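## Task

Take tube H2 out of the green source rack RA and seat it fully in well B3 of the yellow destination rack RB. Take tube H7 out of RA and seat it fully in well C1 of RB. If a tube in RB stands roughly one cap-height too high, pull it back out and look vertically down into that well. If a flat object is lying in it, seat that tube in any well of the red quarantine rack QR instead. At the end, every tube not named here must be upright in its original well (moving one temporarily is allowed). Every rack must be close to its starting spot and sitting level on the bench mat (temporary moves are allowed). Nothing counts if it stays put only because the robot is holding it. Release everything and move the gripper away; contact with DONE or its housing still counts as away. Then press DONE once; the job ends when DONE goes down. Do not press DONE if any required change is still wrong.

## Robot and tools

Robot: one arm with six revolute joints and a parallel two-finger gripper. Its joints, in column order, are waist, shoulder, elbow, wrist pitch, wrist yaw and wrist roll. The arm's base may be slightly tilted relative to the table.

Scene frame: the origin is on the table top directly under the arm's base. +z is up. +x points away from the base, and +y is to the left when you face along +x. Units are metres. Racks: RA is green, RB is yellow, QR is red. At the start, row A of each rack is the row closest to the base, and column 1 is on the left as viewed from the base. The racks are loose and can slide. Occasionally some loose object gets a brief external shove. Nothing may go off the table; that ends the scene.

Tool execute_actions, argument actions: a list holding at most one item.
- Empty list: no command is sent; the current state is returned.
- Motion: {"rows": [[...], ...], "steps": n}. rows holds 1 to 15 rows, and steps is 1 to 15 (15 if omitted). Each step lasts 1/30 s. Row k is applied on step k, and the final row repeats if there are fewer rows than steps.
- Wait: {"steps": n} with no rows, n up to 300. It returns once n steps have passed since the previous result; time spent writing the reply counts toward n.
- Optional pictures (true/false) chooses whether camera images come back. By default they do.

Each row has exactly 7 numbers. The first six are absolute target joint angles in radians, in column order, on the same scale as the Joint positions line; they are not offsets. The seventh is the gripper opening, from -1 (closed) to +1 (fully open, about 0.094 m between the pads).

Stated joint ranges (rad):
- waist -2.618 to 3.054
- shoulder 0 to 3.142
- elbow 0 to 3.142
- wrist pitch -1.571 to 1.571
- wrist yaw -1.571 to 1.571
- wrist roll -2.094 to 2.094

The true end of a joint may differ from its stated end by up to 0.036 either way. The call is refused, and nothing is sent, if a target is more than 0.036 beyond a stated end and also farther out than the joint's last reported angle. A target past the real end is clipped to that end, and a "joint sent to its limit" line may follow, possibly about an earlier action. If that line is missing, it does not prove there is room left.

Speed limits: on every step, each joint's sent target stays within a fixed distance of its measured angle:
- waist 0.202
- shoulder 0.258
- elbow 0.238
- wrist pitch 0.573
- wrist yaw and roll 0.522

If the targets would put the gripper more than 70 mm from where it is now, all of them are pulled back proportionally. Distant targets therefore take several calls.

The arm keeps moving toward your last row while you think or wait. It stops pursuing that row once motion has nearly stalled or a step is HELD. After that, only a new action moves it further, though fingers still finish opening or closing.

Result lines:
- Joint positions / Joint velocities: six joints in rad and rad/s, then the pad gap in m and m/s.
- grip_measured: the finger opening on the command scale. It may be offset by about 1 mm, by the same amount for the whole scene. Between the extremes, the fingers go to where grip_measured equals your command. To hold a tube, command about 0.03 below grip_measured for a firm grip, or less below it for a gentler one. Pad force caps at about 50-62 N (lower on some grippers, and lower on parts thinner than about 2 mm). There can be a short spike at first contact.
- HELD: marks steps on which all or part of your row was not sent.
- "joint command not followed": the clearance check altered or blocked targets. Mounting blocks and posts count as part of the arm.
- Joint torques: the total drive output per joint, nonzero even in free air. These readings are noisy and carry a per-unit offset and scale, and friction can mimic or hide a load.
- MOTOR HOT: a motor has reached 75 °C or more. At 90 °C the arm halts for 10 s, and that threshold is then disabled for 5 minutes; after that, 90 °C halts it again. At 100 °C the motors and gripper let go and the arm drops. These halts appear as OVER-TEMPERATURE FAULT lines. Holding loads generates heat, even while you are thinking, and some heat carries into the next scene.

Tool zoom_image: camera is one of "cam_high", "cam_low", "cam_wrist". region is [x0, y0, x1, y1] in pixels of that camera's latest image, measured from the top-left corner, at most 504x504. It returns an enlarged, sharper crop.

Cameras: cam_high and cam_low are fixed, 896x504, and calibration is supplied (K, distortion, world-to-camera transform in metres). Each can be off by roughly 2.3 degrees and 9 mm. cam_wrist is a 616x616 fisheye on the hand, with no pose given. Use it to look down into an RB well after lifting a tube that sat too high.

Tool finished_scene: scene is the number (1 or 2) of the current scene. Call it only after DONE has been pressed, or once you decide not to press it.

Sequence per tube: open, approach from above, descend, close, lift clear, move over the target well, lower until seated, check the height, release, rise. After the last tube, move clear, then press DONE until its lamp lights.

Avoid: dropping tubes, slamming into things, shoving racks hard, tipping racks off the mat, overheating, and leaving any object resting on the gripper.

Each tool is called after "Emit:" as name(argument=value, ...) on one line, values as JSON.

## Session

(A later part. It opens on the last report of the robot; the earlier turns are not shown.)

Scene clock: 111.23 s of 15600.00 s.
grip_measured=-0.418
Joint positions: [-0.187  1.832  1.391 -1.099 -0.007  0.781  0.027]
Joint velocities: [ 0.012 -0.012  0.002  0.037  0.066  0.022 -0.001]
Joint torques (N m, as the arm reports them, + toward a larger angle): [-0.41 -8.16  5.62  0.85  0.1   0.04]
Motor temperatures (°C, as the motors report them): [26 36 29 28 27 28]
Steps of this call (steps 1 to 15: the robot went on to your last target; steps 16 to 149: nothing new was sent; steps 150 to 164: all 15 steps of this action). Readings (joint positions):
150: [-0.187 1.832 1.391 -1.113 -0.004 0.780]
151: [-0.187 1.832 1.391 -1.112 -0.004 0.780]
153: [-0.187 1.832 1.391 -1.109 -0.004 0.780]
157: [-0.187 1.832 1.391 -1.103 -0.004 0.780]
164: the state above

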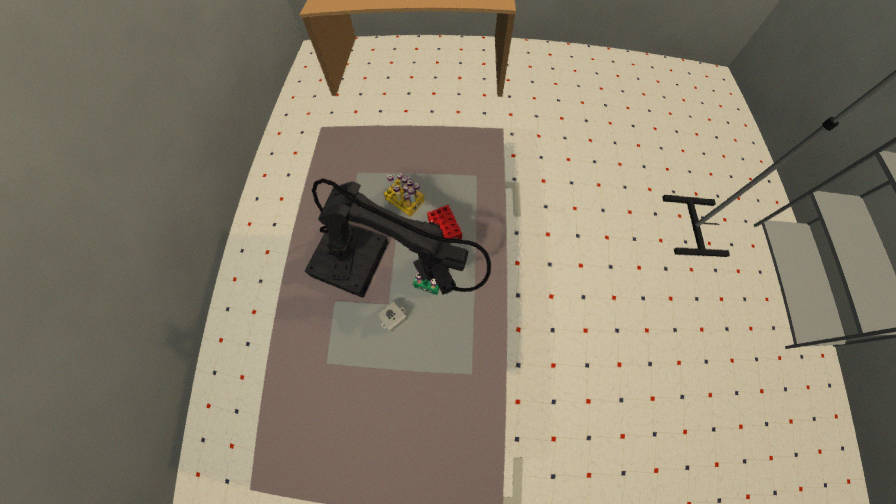

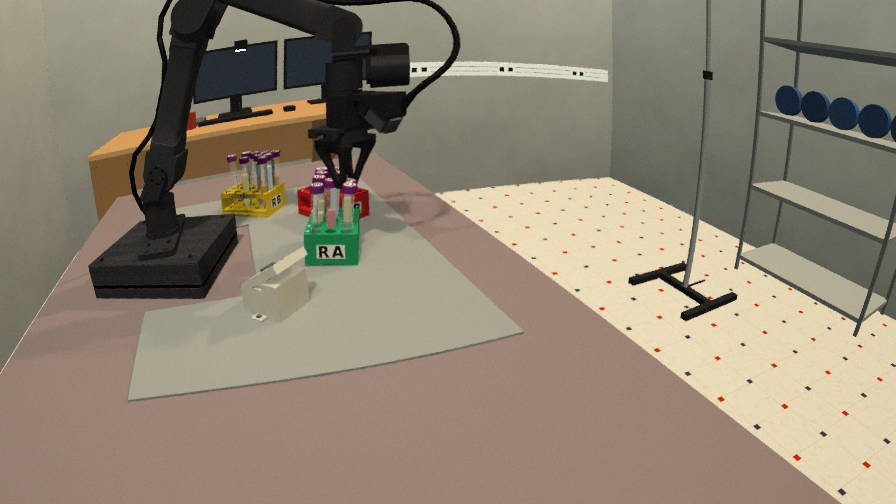

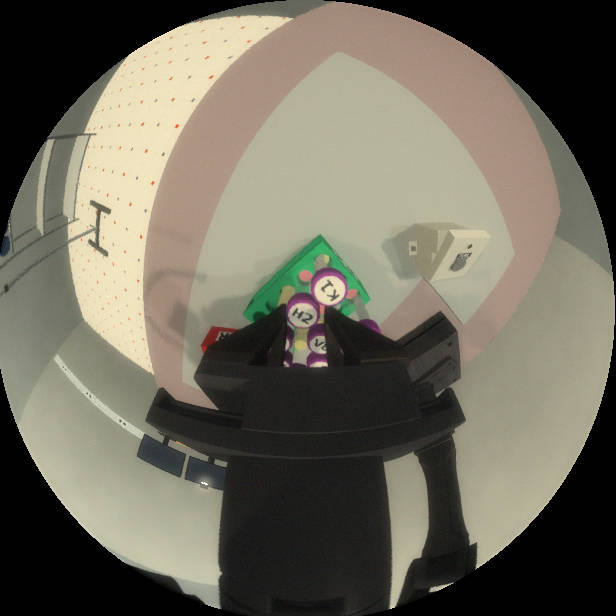

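Emit:
execute_actions(actions=[{"rows":[[-0.187,1.833,1.388,-1.07,0,0.785,-0.43],[-0.187,1.833,1.388,-1.08,0,0.785,-0.45],[-0.187,1.833,1.388,-1.09,0,0.785,-0.47],[-0.187,1.833,1.388,-1.09,0,0.785,-0.49],[-0.187,1.833,1.388,-1.09,0,0.785,-0.51],[-0.187,1.833,1.388,-1.09,0,0.785,-0.53],[-0.187,1.833,1.388,-1.09,0,0.785,-0.55],[-0.187,1.833,1.388,-1.09,0,0.785,-0.57],[-0.187,1.833,1.388,-1.09,0,0.785,-0.59]]}])

Emit:
zoom_image(camera="cam_wrist", region=[210, 220, 410, 380])

Emit:
zoom_image(camera="cam_low", region=[280, 130, 400, 280])

Scene clock: 114.93 s of 15600.00 s.
grip_measured=-0.567
Joint positions: [-0.187  1.832  1.391 -1.103 -0.013  0.781  0.02 ]
Joint velocities: [-0.007 -0.012  0.002  0.081 -0.11  -0.007 -0.001]
Joint torques (N m, as the arm reports them, + toward a larger angle): [-0.11 -8.17  5.57  0.56  0.15  0.04]
Motor temperatures (°C, as the motors report them): [26 36 29 28 27 28]
Steps of this call (steps 1 to 15: the robot went on to your last target; steps 16 to 96: nothing new was sent; steps 97 to 111: all 15 steps of this action). Readings (joint positions):
97: [-0.187 1.832 1.391 -1.098 -0.008 0.781]
98: [-0.187 1.832 1.391 -1.098 -0.009 0.781]
100: [-0.187 1.832 1.391 -1.099 -0.009 0.781]
104: [-0.187 1.832 1.391 -1.102 -0.012 0.781]
111: the state above

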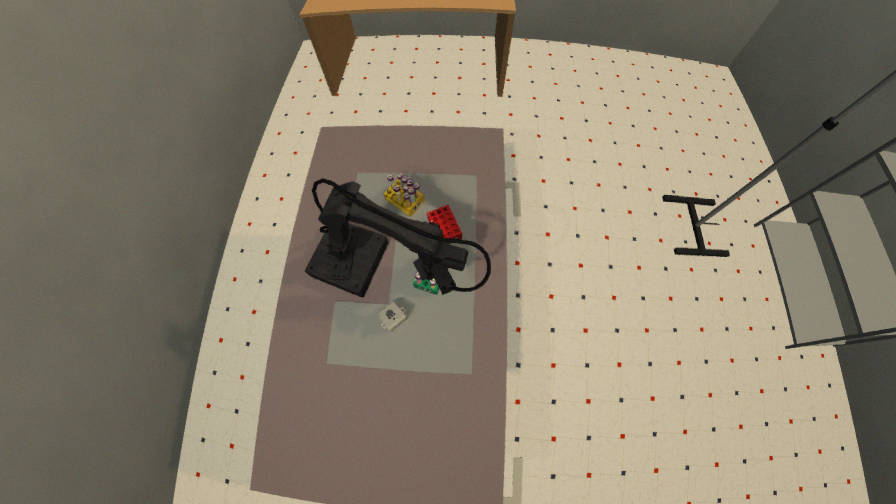

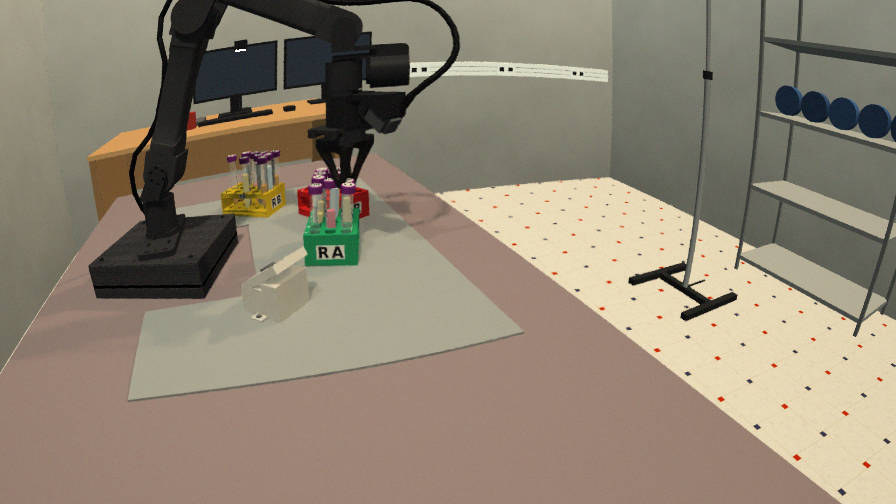

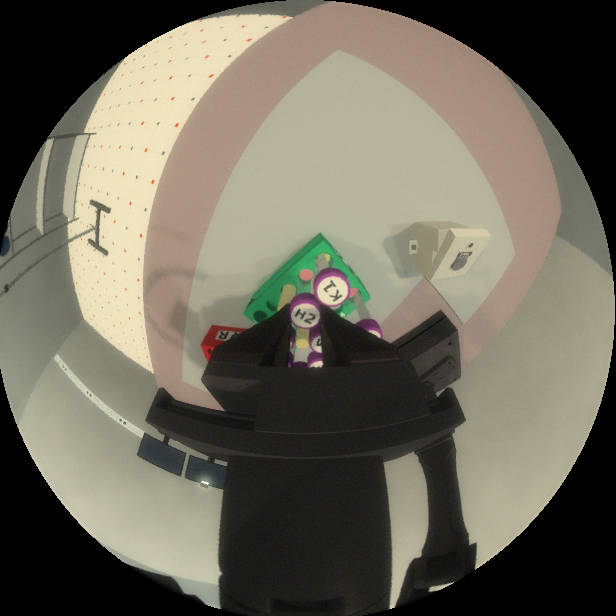

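Region (210, 220, 410, 380) of cam_wrist's 616x616 image, scaled by 2.520, with more detail than that image has; it fills the top 403 rows of this view, and the rest is white.

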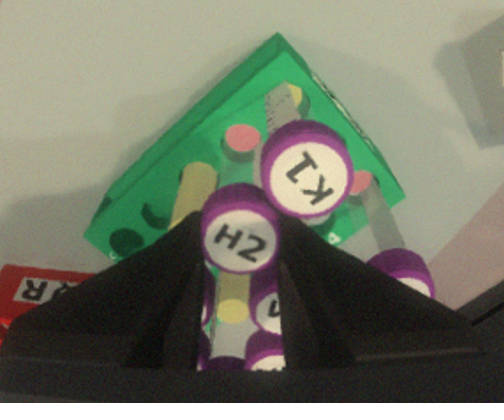

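Region (280, 130, 400, 280) of cam_low's 896x504 image, scaled by 3.360, with more detail than that image has; it fills the left 403 columns of this view, and the rest is white.

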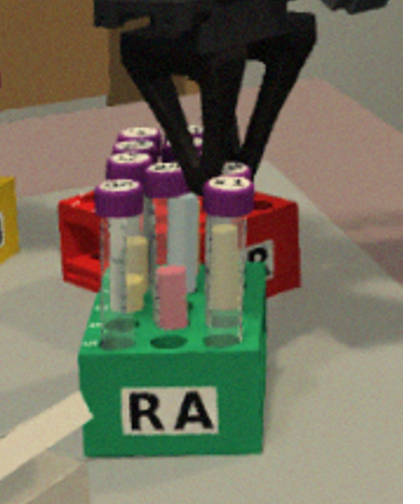

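Emit:
execute_actions(actions=[{"rows":[[-0.187,1.82,1.41,-1.11,0,0.785,-0.6],[-0.187,1.81,1.425,-1.118,0,0.785,-0.6],[-0.187,1.8,1.435,-1.13,0,0.785,-0.6],[-0.187,1.795,1.445,-1.142,0,0.785,-0.6],[-0.187,1.79,1.456,-1.155,0,0.785,-0.6],[-0.187,1.787,1.467,-1.168,0,0.785,-0.6],[-0.187,1.785,1.478,-1.181,0,0.785,-0.6],[-0.187,1.783,1.489,-1.194,0,0.785,-0.6],[-0.187,1.781,1.5,-1.207,0,0.785,-0.6],[-0.187,1.78,1.511,-1.22,0,0.785,-0.6],[-0.187,1.779,1.522,-1.233,0,0.785,-0.6],[-0.187,1.778,1.533,-1.246,0,0.785,-0.6],[-0.187,1.777,1.544,-1.259,0,0.785,-0.6],[-0.187,1.776,1.555,-1.272,0,0.785,-0.6],[-0.187,1.775,1.567,-1.285,0,0.785,-0.6]]}])

Scene clock: 126.50 s of 15600.00 s.
grip_measured=-0.567
Joint positions: [-0.187  1.813  1.514 -1.23  -0.01   0.781  0.02 ]
Joint velocities: [ 0.012 -0.066  0.354 -0.344 -0.037  0.037 -0.001]
Joint torques (N m, as the arm reports them, + toward a larger angle): [ -0.2  -10.97   8.61   0.43   0.12   0.06]
Motor temperatures (°C, as the motors report them): [26 36 29 28 27 28]
Steps of this call (steps 1 to 15: the robot went on to your last target; steps 16 to 90: nothing new was sent; then 8.07 s passed at rest; steps 91 to 105: all 15 steps of this action). Readings (joint positions):
91: [-0.187 1.832 1.391 -1.104 -0.013 0.781]
92: [-0.187 1.832 1.391 -1.106 -0.014 0.781]
94: [-0.187 1.832 1.396 -1.116 -0.016 0.781]
98: [-0.187 1.831 1.434 -1.150 -0.012 0.781]
105: the state above

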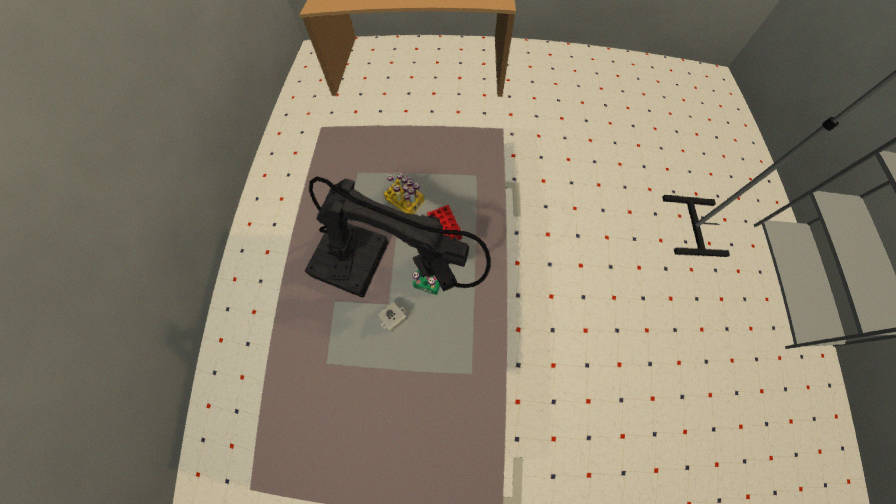

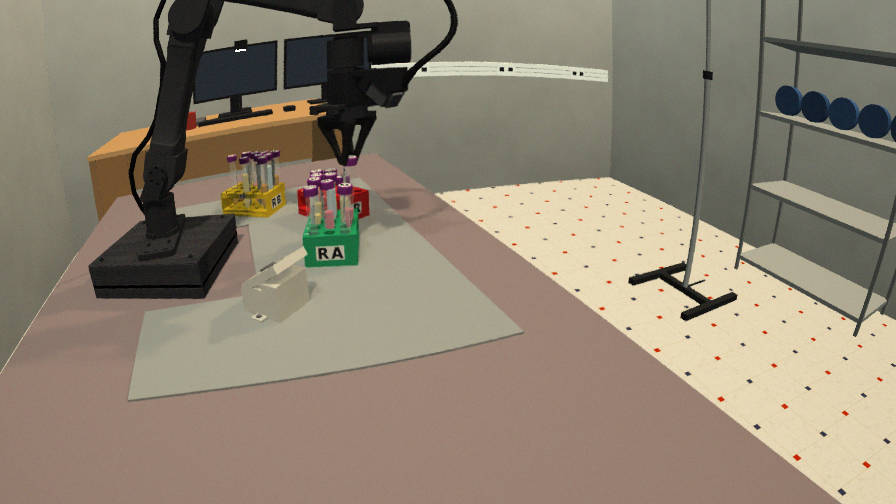

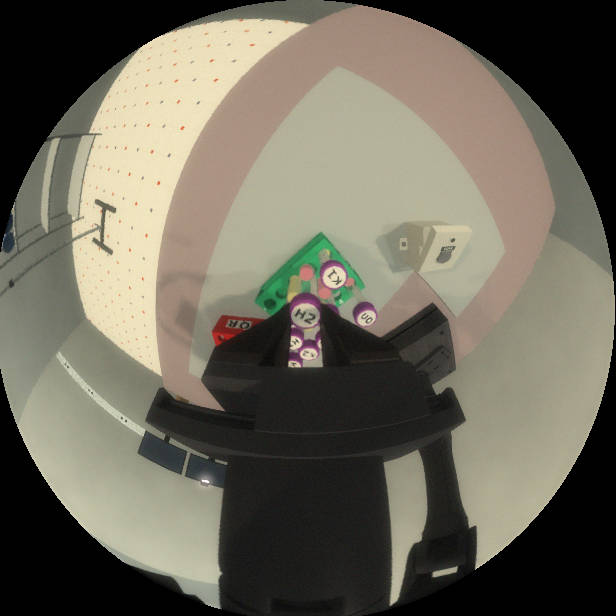

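Emit:
execute_actions(actions=[{"rows":[[-0.187,1.79,1.585,-1.3,0,0.785,-0.6],[-0.187,1.795,1.605,-1.32,0,0.785,-0.6],[-0.187,1.8,1.625,-1.34,0,0.785,-0.6],[-0.187,1.802,1.645,-1.36,0,0.785,-0.6],[-0.187,1.804,1.665,-1.375,0,0.785,-0.6],[-0.187,1.806,1.685,-1.39,0,0.785,-0.6],[-0.187,1.808,1.705,-1.41,0,0.785,-0.6],[-0.187,1.81,1.725,-1.43,0,0.785,-0.6],[-0.187,1.81,1.75,-1.455,0,0.785,-0.6]]}])

Emit:
zoom_image(camera="cam_low", region=[260, 60, 420, 280])

Scene clock: 131.03 s of 15600.00 s.
grip_measured=-0.567
Joint positions: [-0.187  1.813  1.724 -1.42  -0.01   0.781  0.02 ]
Joint velocities: [-0.012 -0.022  0.007 -0.183 -0.007 -0.007 -0.001]
Joint torques (N m, as the arm reports them, + toward a larger angle): [-0.12 -8.41  8.13  0.46  0.13  0.05]
Motor temperatures (°C, as the motors report them): [26 37 30 28 27 28]
Steps of this call (steps 1 to 30: the robot went on to your last target; steps 31 to 121: nothing new was sent; steps 122 to 136: all 15 steps of this action). Readings (joint positions):
122: [-0.187 1.803 1.539 -1.276 -0.010 0.781]
123: [-0.187 1.804 1.545 -1.284 -0.010 0.781]
125: [-0.187 1.808 1.574 -1.308 -0.010 0.781]
129: [-0.187 1.813 1.657 -1.357 -0.010 0.781]
136: the state above

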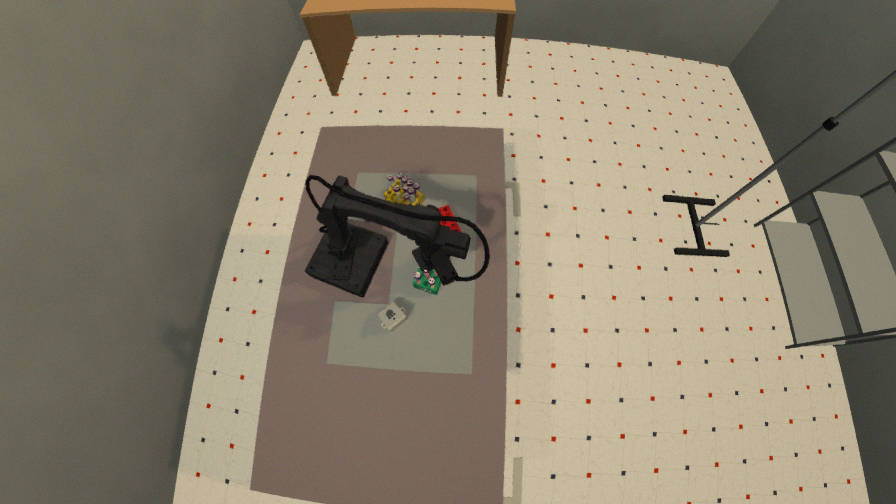

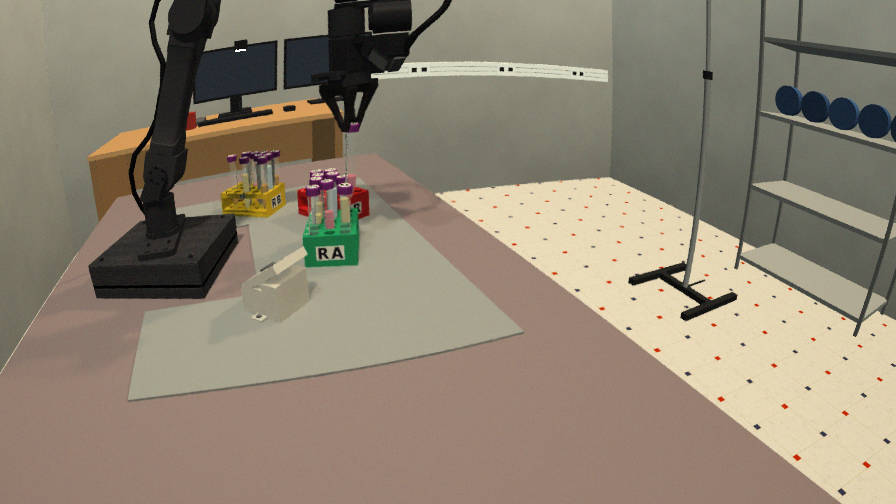

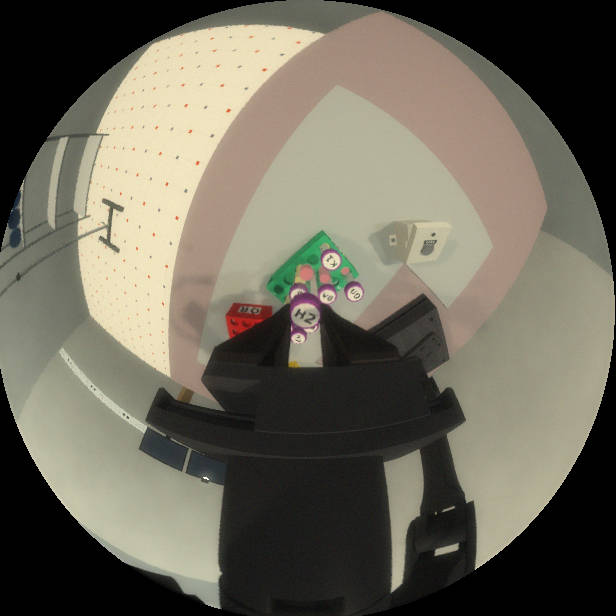

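Region (260, 60, 420, 280) of cam_low's 896x504 image, scaled by 2.291, with more detail than that image has; it fills the left 367 columns of this view, and the rest is white.

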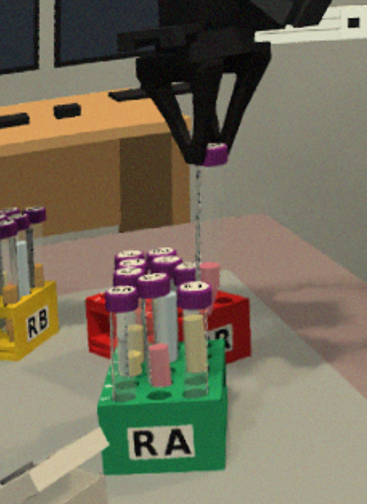

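Emit:
execute_actions(actions=[{"rows":[[-0.187,1.81,1.75,-1.4,0,0.75,-0.6],[-0.187,1.81,1.75,-1.36,0,0.7,-0.6],[-0.187,1.81,1.76,-1.32,0,0.65,-0.6],[-0.187,1.81,1.76,-1.28,0,0.6,-0.6],[-0.187,1.81,1.76,-1.28,0,0.55,-0.6],[-0.187,1.81,1.76,-1.28,0,0.5,-0.6],[-0.187,1.81,1.76,-1.28,0,0.45,-0.6],[-0.187,1.81,1.76,-1.28,0,0.4,-0.6],[-0.17,1.81,1.76,-1.28,0,0.35,-0.6],[-0.14,1.81,1.76,-1.28,0,0.3,-0.6],[-0.1,1.81,1.76,-1.28,0,0.25,-0.6],[-0.05,1.81,1.76,-1.28,0,0.2,-0.6],[0,1.81,1.76,-1.28,0,0.15,-0.6],[0.05,1.81,1.76,-1.28,0,0.1,-0.6],[0.1,1.81,1.76,-1.28,0,0.05,-0.6]]}], pictures=false)

Emit:
execute_actions(actions=[{"rows":[[0.15,1.81,1.76,-1.28,0,0,-0.6],[0.2,1.81,1.76,-1.28,0,0,-0.6],[0.25,1.8,1.76,-1.29,0,0,-0.6],[0.3,1.77,1.74,-1.31,0,0,-0.6],[0.34,1.73,1.7,-1.33,0,0,-0.6],[0.37,1.69,1.66,-1.35,0,0,-0.6],[0.39,1.65,1.61,-1.37,0,0,-0.6],[0.4,1.61,1.56,-1.39,0,0,-0.6],[0.4,1.57,1.51,-1.41,0,0,-0.6],[0.4,1.53,1.46,-1.43,0,0,-0.6],[0.4,1.49,1.41,-1.445,0,0,-0.6],[0.4,1.45,1.36,-1.445,0,0,-0.6],[0.4,1.41,1.31,-1.445,0,0,-0.6]]}], pictures=false)

Emit:
execute_actions(actions=[{"steps":12}])

Scene clock: 141.47 s of 15600.00 s.
grip_measured=-0.567
Joint positions: [-0.016  1.813  1.724 -1.306  0.009  0.263  0.02 ]
Joint velocities: [ 1.551 -0.012 -0.012  0.095  0.037 -1.355 -0.   ]
Joint torques (N m, as the arm reports them, + toward a larger angle): [ 2.17 -8.59  9.19  0.74 -0.1  -0.09]
Motor temperatures (°C, as the motors report them): [26 37 31 28 27 28]
Steps of this call (steps 1 to 30: the robot went on to your last target; steps 31 to 90: nothing new was sent; then 6.93 s passed at rest; steps 91 to 105: all 15 steps of this action). Readings (joint positions):
91: [-0.187 1.813 1.724 -1.443 -0.010 0.777]
92: [-0.187 1.813 1.724 -1.437 -0.010 0.766]
94: [-0.187 1.813 1.724 -1.405 -0.010 0.721]
98: [-0.187 1.813 1.724 -1.340 -0.010 0.578]
105: the state above

Scene clock: 141.97 s of 15600.00 s.
grip_measured=-0.567
Joint positions: [ 0.406  1.438  1.332 -1.428 -0.009  0.016  0.02 ]
Joint velocities: [-0.037 -0.613 -0.51  -0.696 -0.051 -0.081 -0.   ]
Joint torques (N m, as the arm reports them, + toward a larger angle): [-0.54 -4.    6.77  1.16  0.05 -0.1 ]
Motor temperatures (°C, as the motors report them): [26 37 30 28 27 28]
Steps of this call (steps 1 to 15: all 15 steps of this action). Readings (joint positions):
1: [0.041 1.814 1.724 -1.301 0.009 0.214]
2: [0.099 1.814 1.724 -1.297 0.008 0.173]
4: [0.214 1.815 1.724 -1.294 0.004 0.113]
8: [0.391 1.736 1.633 -1.296 -0.009 0.048]
15: the state above

Scene clock: 142.37 s of 15600.00 s.
grip_measured=-0.567
Joint positions: [ 0.406  1.419  1.312 -1.458 -0.007  0.008  0.02 ]
Joint velocities: [ 0.012 -0.017 -0.007  0.066  0.022 -0.007  0.   ]
Joint torques (N m, as the arm reports them, + toward a larger angle): [-0.66 -5.3   5.69  0.54  0.1  -0.09]
Motor temperatures (°C, as the motors report them): [26 37 30 28 27 28]
Steps of this call (steps 1 to 12: the robot went on to your last target). Readings (joint positions):
1: [0.406 1.424 1.320 -1.447 -0.008 0.014]
2: [0.406 1.420 1.316 -1.457 -0.008 0.013]
4: [0.406 1.419 1.313 -1.458 -0.007 0.011]
8: [0.406 1.419 1.312 -1.458 -0.007 0.009]
12: the state above

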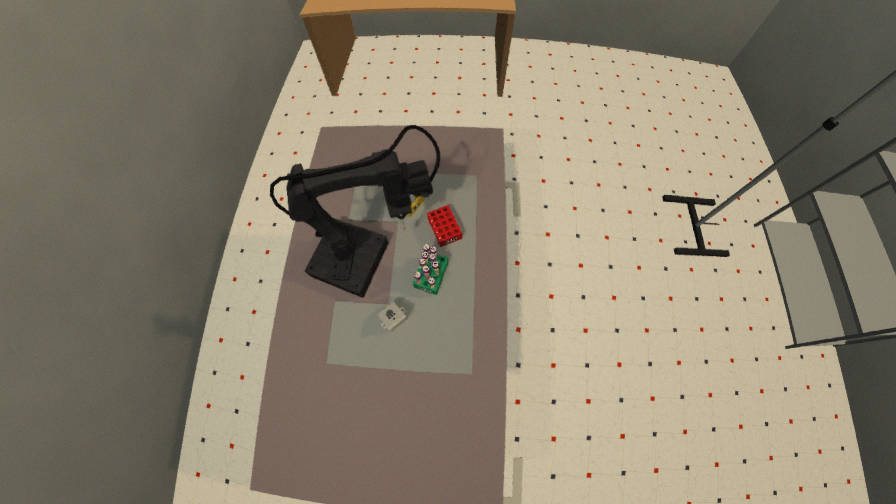

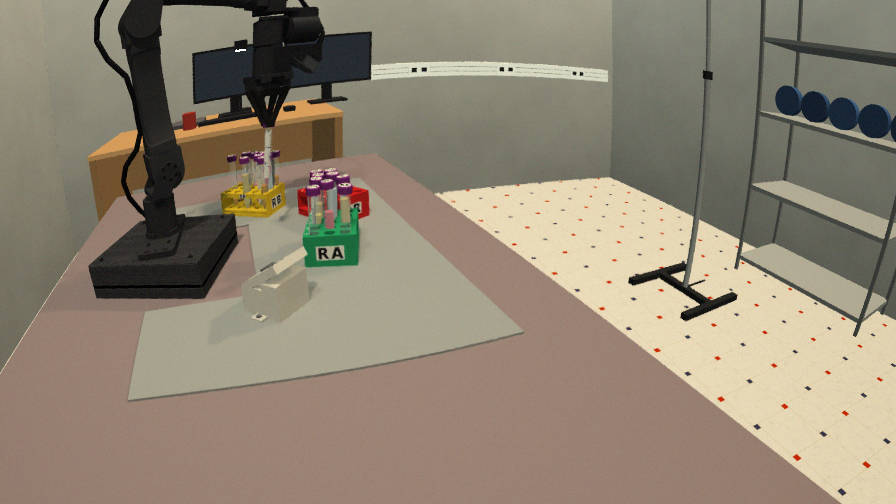

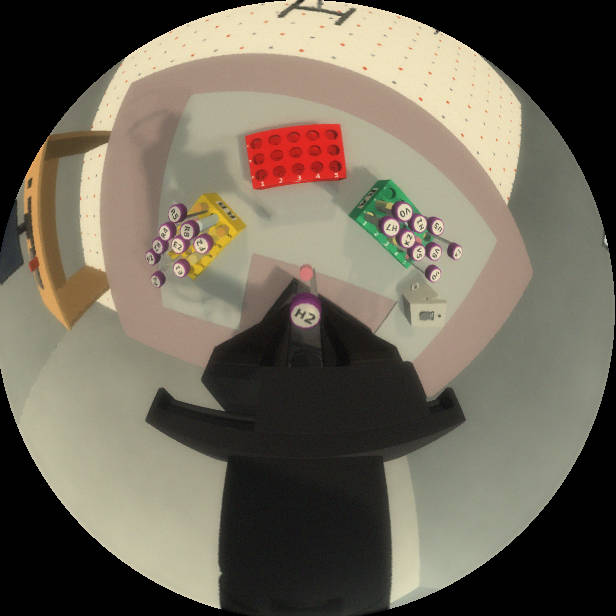

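Emit:
execute_actions(actions=[{"rows":[[0.43,1.41,1.31,-1.445,0,0,-0.6],[0.47,1.41,1.31,-1.445,0,0,-0.6],[0.52,1.41,1.31,-1.445,0,0,-0.6],[0.58,1.41,1.31,-1.445,0,0,-0.6],[0.65,1.41,1.31,-1.445,0,0,-0.6],[0.72,1.41,1.31,-1.445,0,0,-0.6],[0.79,1.41,1.31,-1.445,0,0,-0.6],[0.86,1.41,1.31,-1.445,0,0,-0.6],[0.93,1.41,1.31,-1.445,0,0,-0.6],[0.99,1.41,1.31,-1.445,0,0,-0.6],[1.04,1.41,1.31,-1.445,0,0,-0.6],[1.08,1.41,1.31,-1.445,0,0,-0.6],[1.11,1.41,1.31,-1.445,0,0,-0.6],[1.13,1.41,1.31,-1.445,0,0,-0.6]]}], pictures=false)

Emit:
execute_actions(actions=[{"steps":8}])

Emit:
zoom_image(camera="cam_wrist", region=[210, 150, 410, 330])

Emit:
zoom_image(camera="cam_low", region=[170, 60, 310, 240])

Scene clock: 151.10 s of 15600.00 s.
grip_measured=-0.567
Joint positions: [ 1.114  1.419  1.312 -1.447 -0.008  0.005  0.02 ]
Joint velocities: [ 0.569  0.022 -0.012  0.051 -0.066 -0.037 -0.   ]
Joint torques (N m, as the arm reports them, + toward a larger angle): [-2.   -5.39  5.68  0.46  0.25 -0.04]
Motor temperatures (°C, as the motors report them): [26 36 30 28 27 28]
Steps of this call (steps 1 to 30: the robot went on to your last target; steps 31 to 90: nothing new was sent; then 5.23 s passed at rest; steps 91 to 105: all 15 steps of this action). Readings (joint positions):
91: [0.408 1.419 1.312 -1.458 -0.005 0.008]
92: [0.418 1.419 1.312 -1.458 -0.001 0.008]
94: [0.479 1.419 1.312 -1.458 0.007 0.008]
98: [0.735 1.419 1.312 -1.453 0.009 0.008]
105: the state above

Scene clock: 151.37 s of 15600.00 s.
grip_measured=-0.567
Joint positions: [ 1.131  1.419  1.312 -1.447 -0.007  0.005  0.02 ]
Joint velocities: [ 0.017  0.012 -0.007  0.007  0.037  0.007 -0.   ]
Joint torques (N m, as the arm reports them, + toward a larger angle): [-0.09 -5.35  5.66  0.46  0.08 -0.05]
Motor temperatures (°C, as the motors report them): [26 36 30 28 27 28]
Steps of this call (steps 1 to 8: the robot went on to your last target). Readings (joint positions):
1: [1.127 1.419 1.312 -1.447 -0.009 0.005]
2: [1.131 1.419 1.312 -1.447 -0.009 0.005]
4: [1.131 1.419 1.312 -1.447 -0.008 0.005]
8: the state above

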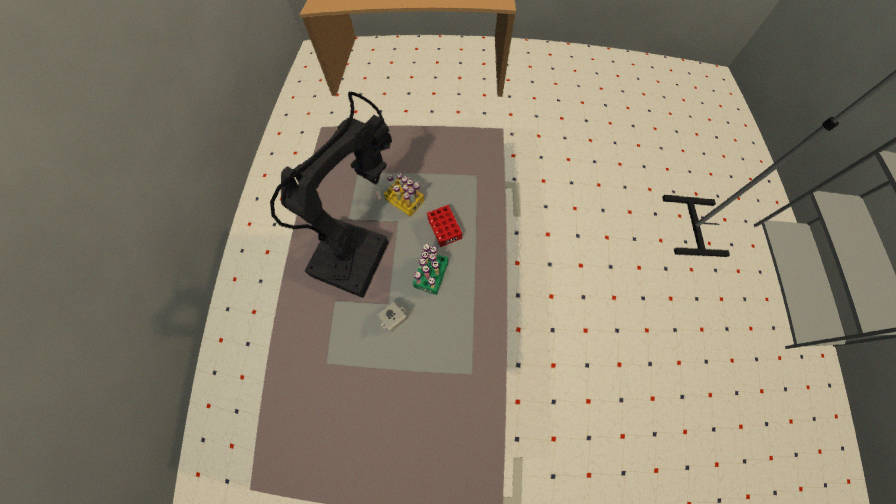

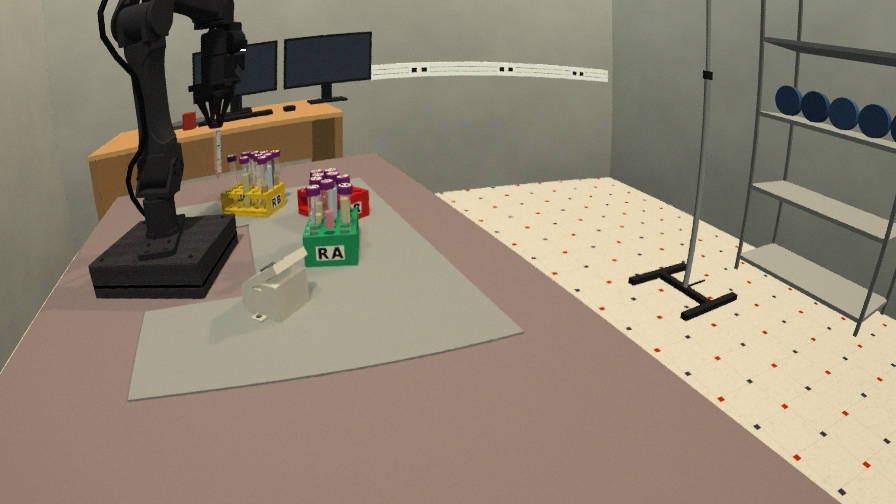

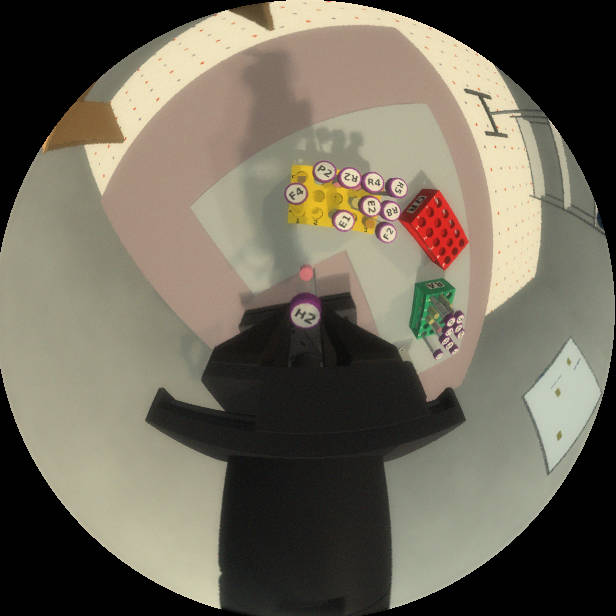

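Region (210, 150, 410, 330) of cam_wrist's 616x616 image, scaled by 2.520, with more detail than that image has; it fills the top 454 rows of this view, and the rest is white.

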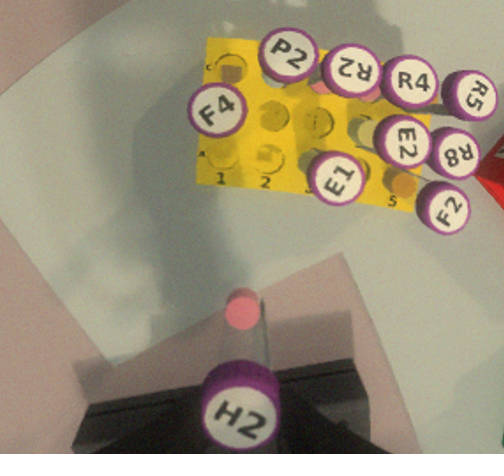

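Region (170, 60, 310, 240) of cam_low's 896x504 image, scaled by 2.800, with more detail than that image has.

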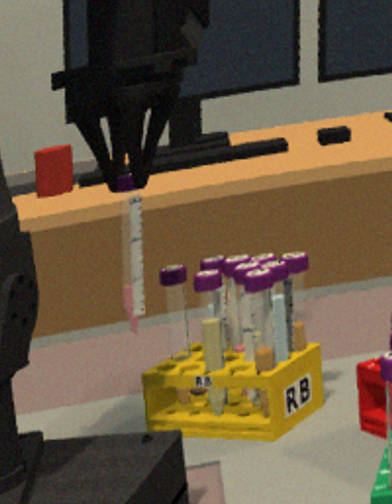

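Emit:
execute_actions(actions=[{"rows":[[1.11,1.42,1.33,-1.44,0,0,-0.6],[1.09,1.43,1.35,-1.43,0,0,-0.6],[1.075,1.45,1.365,-1.425,0,0,-0.6],[1.066,1.47,1.38,-1.42,0,0,-0.6],[1.066,1.49,1.395,-1.415,0,0,-0.6],[1.066,1.51,1.41,-1.41,0,0,-0.6],[1.066,1.535,1.43,-1.405,0,0,-0.6],[1.066,1.56,1.45,-1.4,0,0,-0.6],[1.066,1.585,1.47,-1.393,0,0,-0.6],[1.066,1.61,1.49,-1.386,0,0,-0.6],[1.066,1.635,1.51,-1.38,0,0,-0.6],[1.066,1.655,1.525,-1.373,0,0,-0.6],[1.066,1.67,1.54,-1.368,0,0,-0.6],[1.066,1.685,1.55,-1.365,0,0,-0.6]]}], pictures=false)

Emit:
execute_actions(actions=[{"steps":10}])

Emit:
zoom_image(camera="cam_wrist", region=[230, 200, 410, 340])

Emit:
zoom_image(camera="cam_low", region=[190, 80, 310, 230])

Scene clock: 160.50 s of 15600.00 s.
grip_measured=-0.567
Joint positions: [ 1.071  1.679  1.505 -1.397 -0.003  0.005  0.02 ]
Joint velocities: [ 0.002  0.418  0.203  0.242  0.007 -0.022  0.   ]
Joint torques (N m, as the arm reports them, + toward a larger angle): [-0.49 -8.54  8.5   0.35  0.04 -0.06]
Motor temperatures (°C, as the motors report them): [26 35 30 27 27 28]
Steps of this call (steps 1 to 30: the robot went on to your last target; steps 31 to 90: nothing new was sent; then 5.63 s passed at rest; steps 91 to 105: all 15 steps of this action). Readings (joint positions):
91: [1.129 1.419 1.312 -1.447 -0.006 0.005]
92: [1.123 1.419 1.312 -1.447 -0.007 0.005]
94: [1.098 1.432 1.325 -1.450 -0.007 0.005]
98: [1.071 1.510 1.388 -1.445 -0.003 0.005]
105: the state above

Scene clock: 160.83 s of 15600.00 s.
grip_measured=-0.567
Joint positions: [ 1.071  1.7    1.515 -1.381 -0.003  0.005  0.02 ]
Joint velocities: [-0.017 -0.012 -0.007 -0.022 -0.007  0.051 -0.   ]
Joint torques (N m, as the arm reports them, + toward a larger angle): [-0.48 -8.32  8.81  0.56  0.04 -0.06]
Motor temperatures (°C, as the motors report them): [26 35 30 27 27 28]
Steps of this call (steps 1 to 10: the robot went on to your last target). Readings (joint positions):
1: [1.071 1.690 1.510 -1.389 -0.003 0.005]
2: [1.071 1.697 1.511 -1.384 -0.003 0.005]
4: [1.071 1.700 1.511 -1.382 -0.003 0.005]
8: [1.071 1.700 1.514 -1.381 -0.003 0.005]
10: the state above

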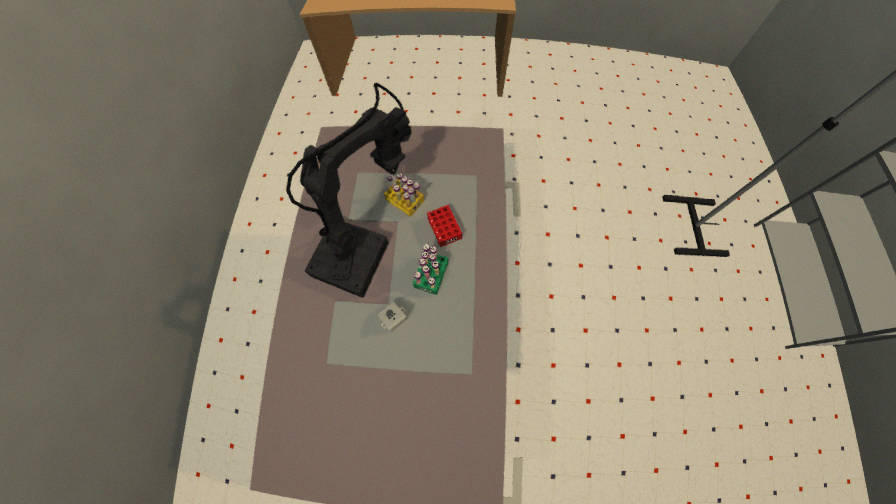

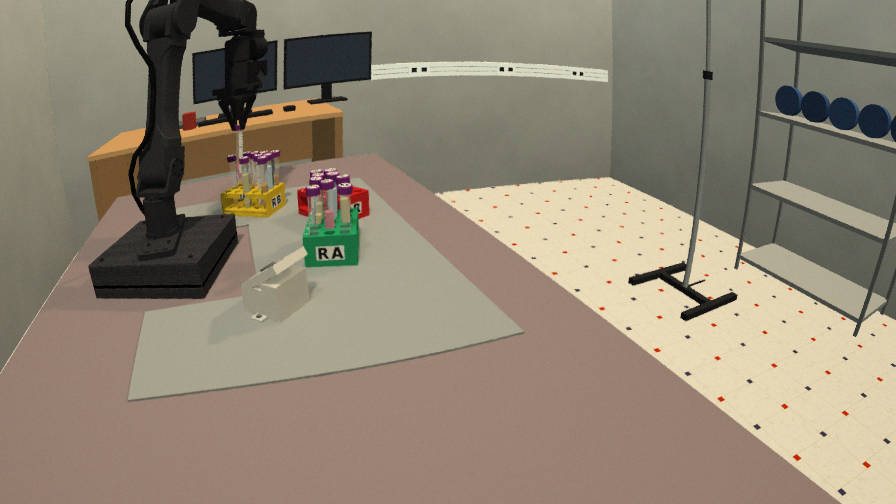

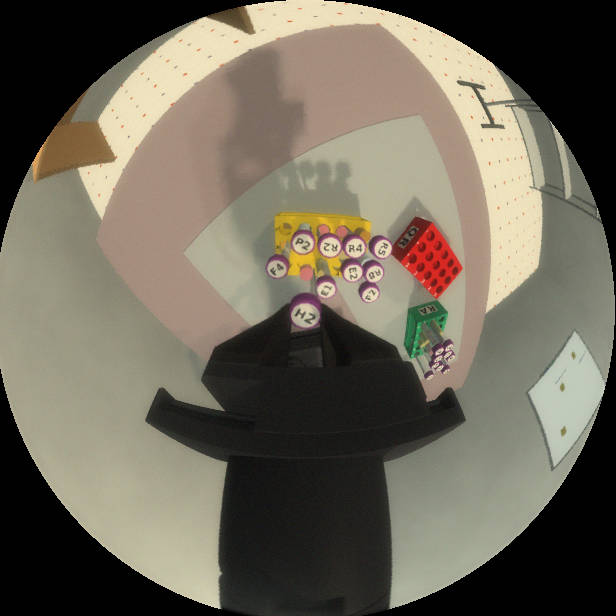

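Region (230, 200, 410, 340) of cam_wrist's 616x616 image, scaled by 2.800, with more detail than that image has.

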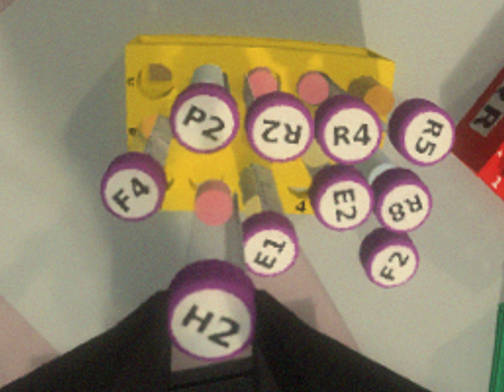

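Region (190, 80, 310, 230) of cam_low's 896x504 image, scaled by 3.360, with more detail than that image has; it fills the left 403 columns of this view, and the rest is white.

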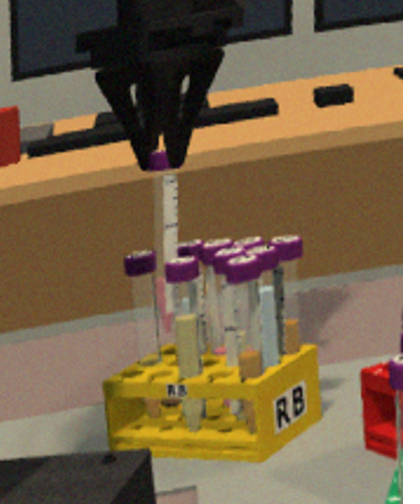

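Emit:
execute_actions(actions=[{"rows":[[1.066,1.685,1.53,-1.35,0,0,-0.6],[1.066,1.685,1.53,-1.335,0,0,-0.6],[1.066,1.685,1.53,-1.325,0,0,-0.6],[1.066,1.685,1.53,-1.325,0,0,-0.6],[1.06,1.685,1.53,-1.325,0,0,-0.6],[1.05,1.685,1.53,-1.325,0,0,-0.6],[1.04,1.685,1.53,-1.325,0,0,-0.6],[1.03,1.685,1.53,-1.325,0,0,-0.6],[1.02,1.685,1.53,-1.325,0,0,-0.6],[1.01,1.685,1.53,-1.325,0,0,-0.6],[1.0,1.685,1.53,-1.325,0,0,-0.6],[0.99,1.685,1.53,-1.325,0,0,-0.6],[0.98,1.685,1.53,-1.325,0,0,-0.6]]}], pictures=false)

Emit:
execute_actions(actions=[{"steps":6}])

Emit:
zoom_image(camera="cam_wrist", region=[220, 200, 400, 340])

Emit:
zoom_image(camera="cam_low", region=[190, 80, 310, 230])

Scene clock: 167.83 s of 15600.00 s.
grip_measured=-0.567
Joint positions: [ 0.988  1.7    1.515 -1.35  -0.002  0.005  0.02 ]
Joint velocities: [-0.178  0.002  0.007 -0.037  0.095 -0.051  0.001]
Joint torques (N m, as the arm reports them, + toward a larger angle): [ 0.27 -8.4   7.19  0.66  0.   -0.07]
Motor temperatures (°C, as the motors report them): [26 36 31 27 27 28]
Steps of this call (steps 1 to 30: the robot went on to your last target; steps 31 to 90: nothing new was sent; then 3.50 s passed at rest; steps 91 to 105: all 15 steps of this action). Readings (joint positions):
91: [1.071 1.700 1.515 -1.381 -0.003 0.005]
92: [1.071 1.700 1.515 -1.379 -0.003 0.005]
94: [1.071 1.700 1.515 -1.370 -0.003 0.005]
98: [1.059 1.700 1.515 -1.357 -0.003 0.005]
105: the state above

Scene clock: 168.03 s of 15600.00 s.
grip_measured=-0.567
Joint positions: [ 0.982  1.7    1.515 -1.35  -0.001  0.005  0.02 ]
Joint velocities: [-0.007 -0.007  0.002 -0.022  0.007  0.022  0.   ]
Joint torques (N m, as the arm reports them, + toward a larger angle): [-0.25 -8.41  7.23  0.67  0.02 -0.07]
Motor temperatures (°C, as the motors report them): [26 36 31 27 27 28]
Steps of this call (steps 1 to 6: the robot went on to your last target). Readings (joint positions):
1: [0.983 1.700 1.515 -1.350 -0.001 0.005]
2: [0.982 1.700 1.515 -1.350 -0.001 0.005]
4: [0.982 1.700 1.515 -1.350 -0.001 0.005]
6: the state above

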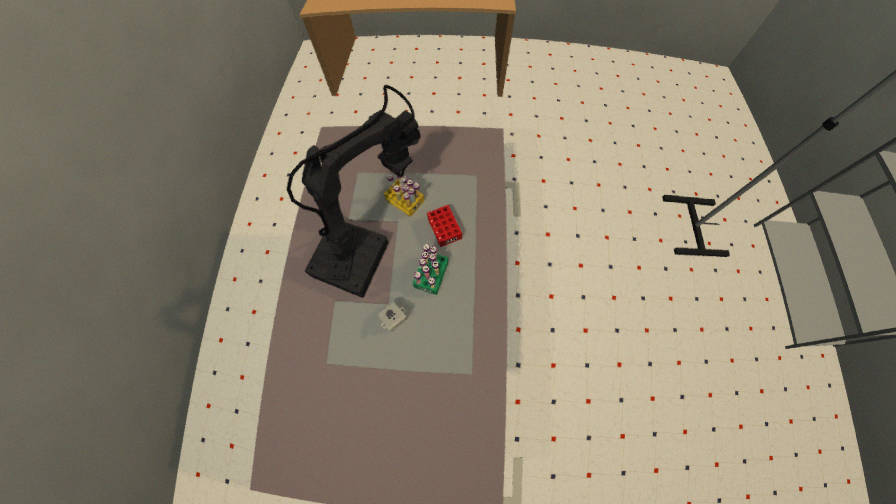

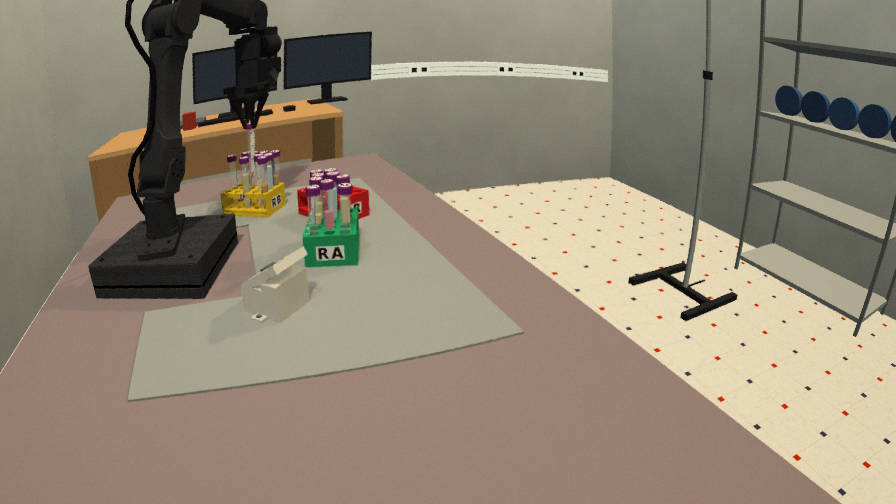

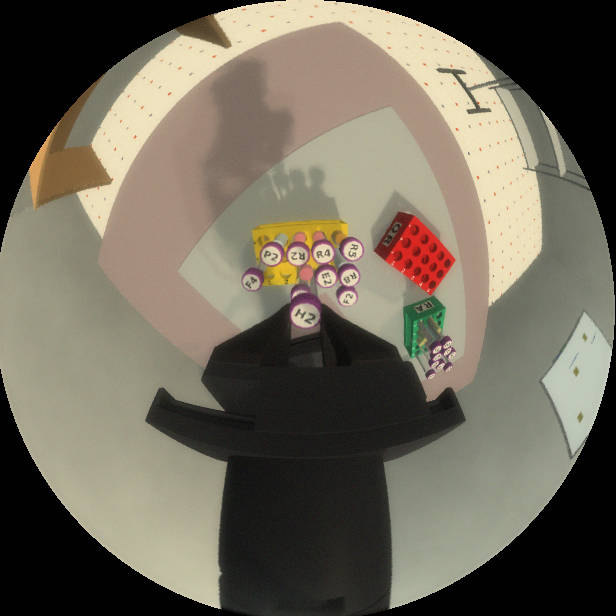

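Region (220, 200, 400, 340) of cam_wrist's 616x616 image, scaled by 2.800, with more detail than that image has.

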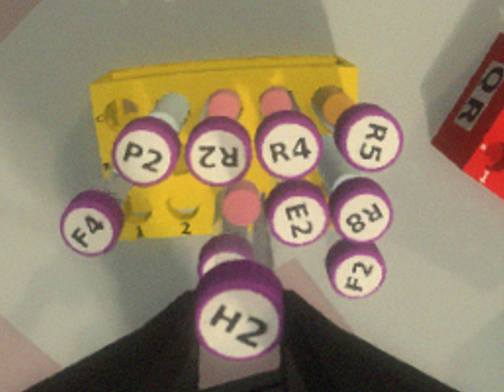

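Region (190, 80, 310, 230) of cam_low's 896x504 image, scaled by 3.360, with more detail than that image has; it fills the left 403 columns of this view, and the rest is white.

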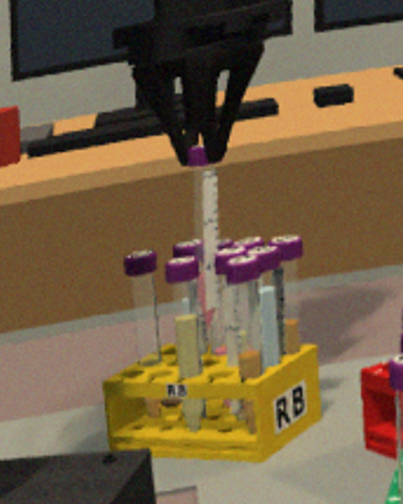

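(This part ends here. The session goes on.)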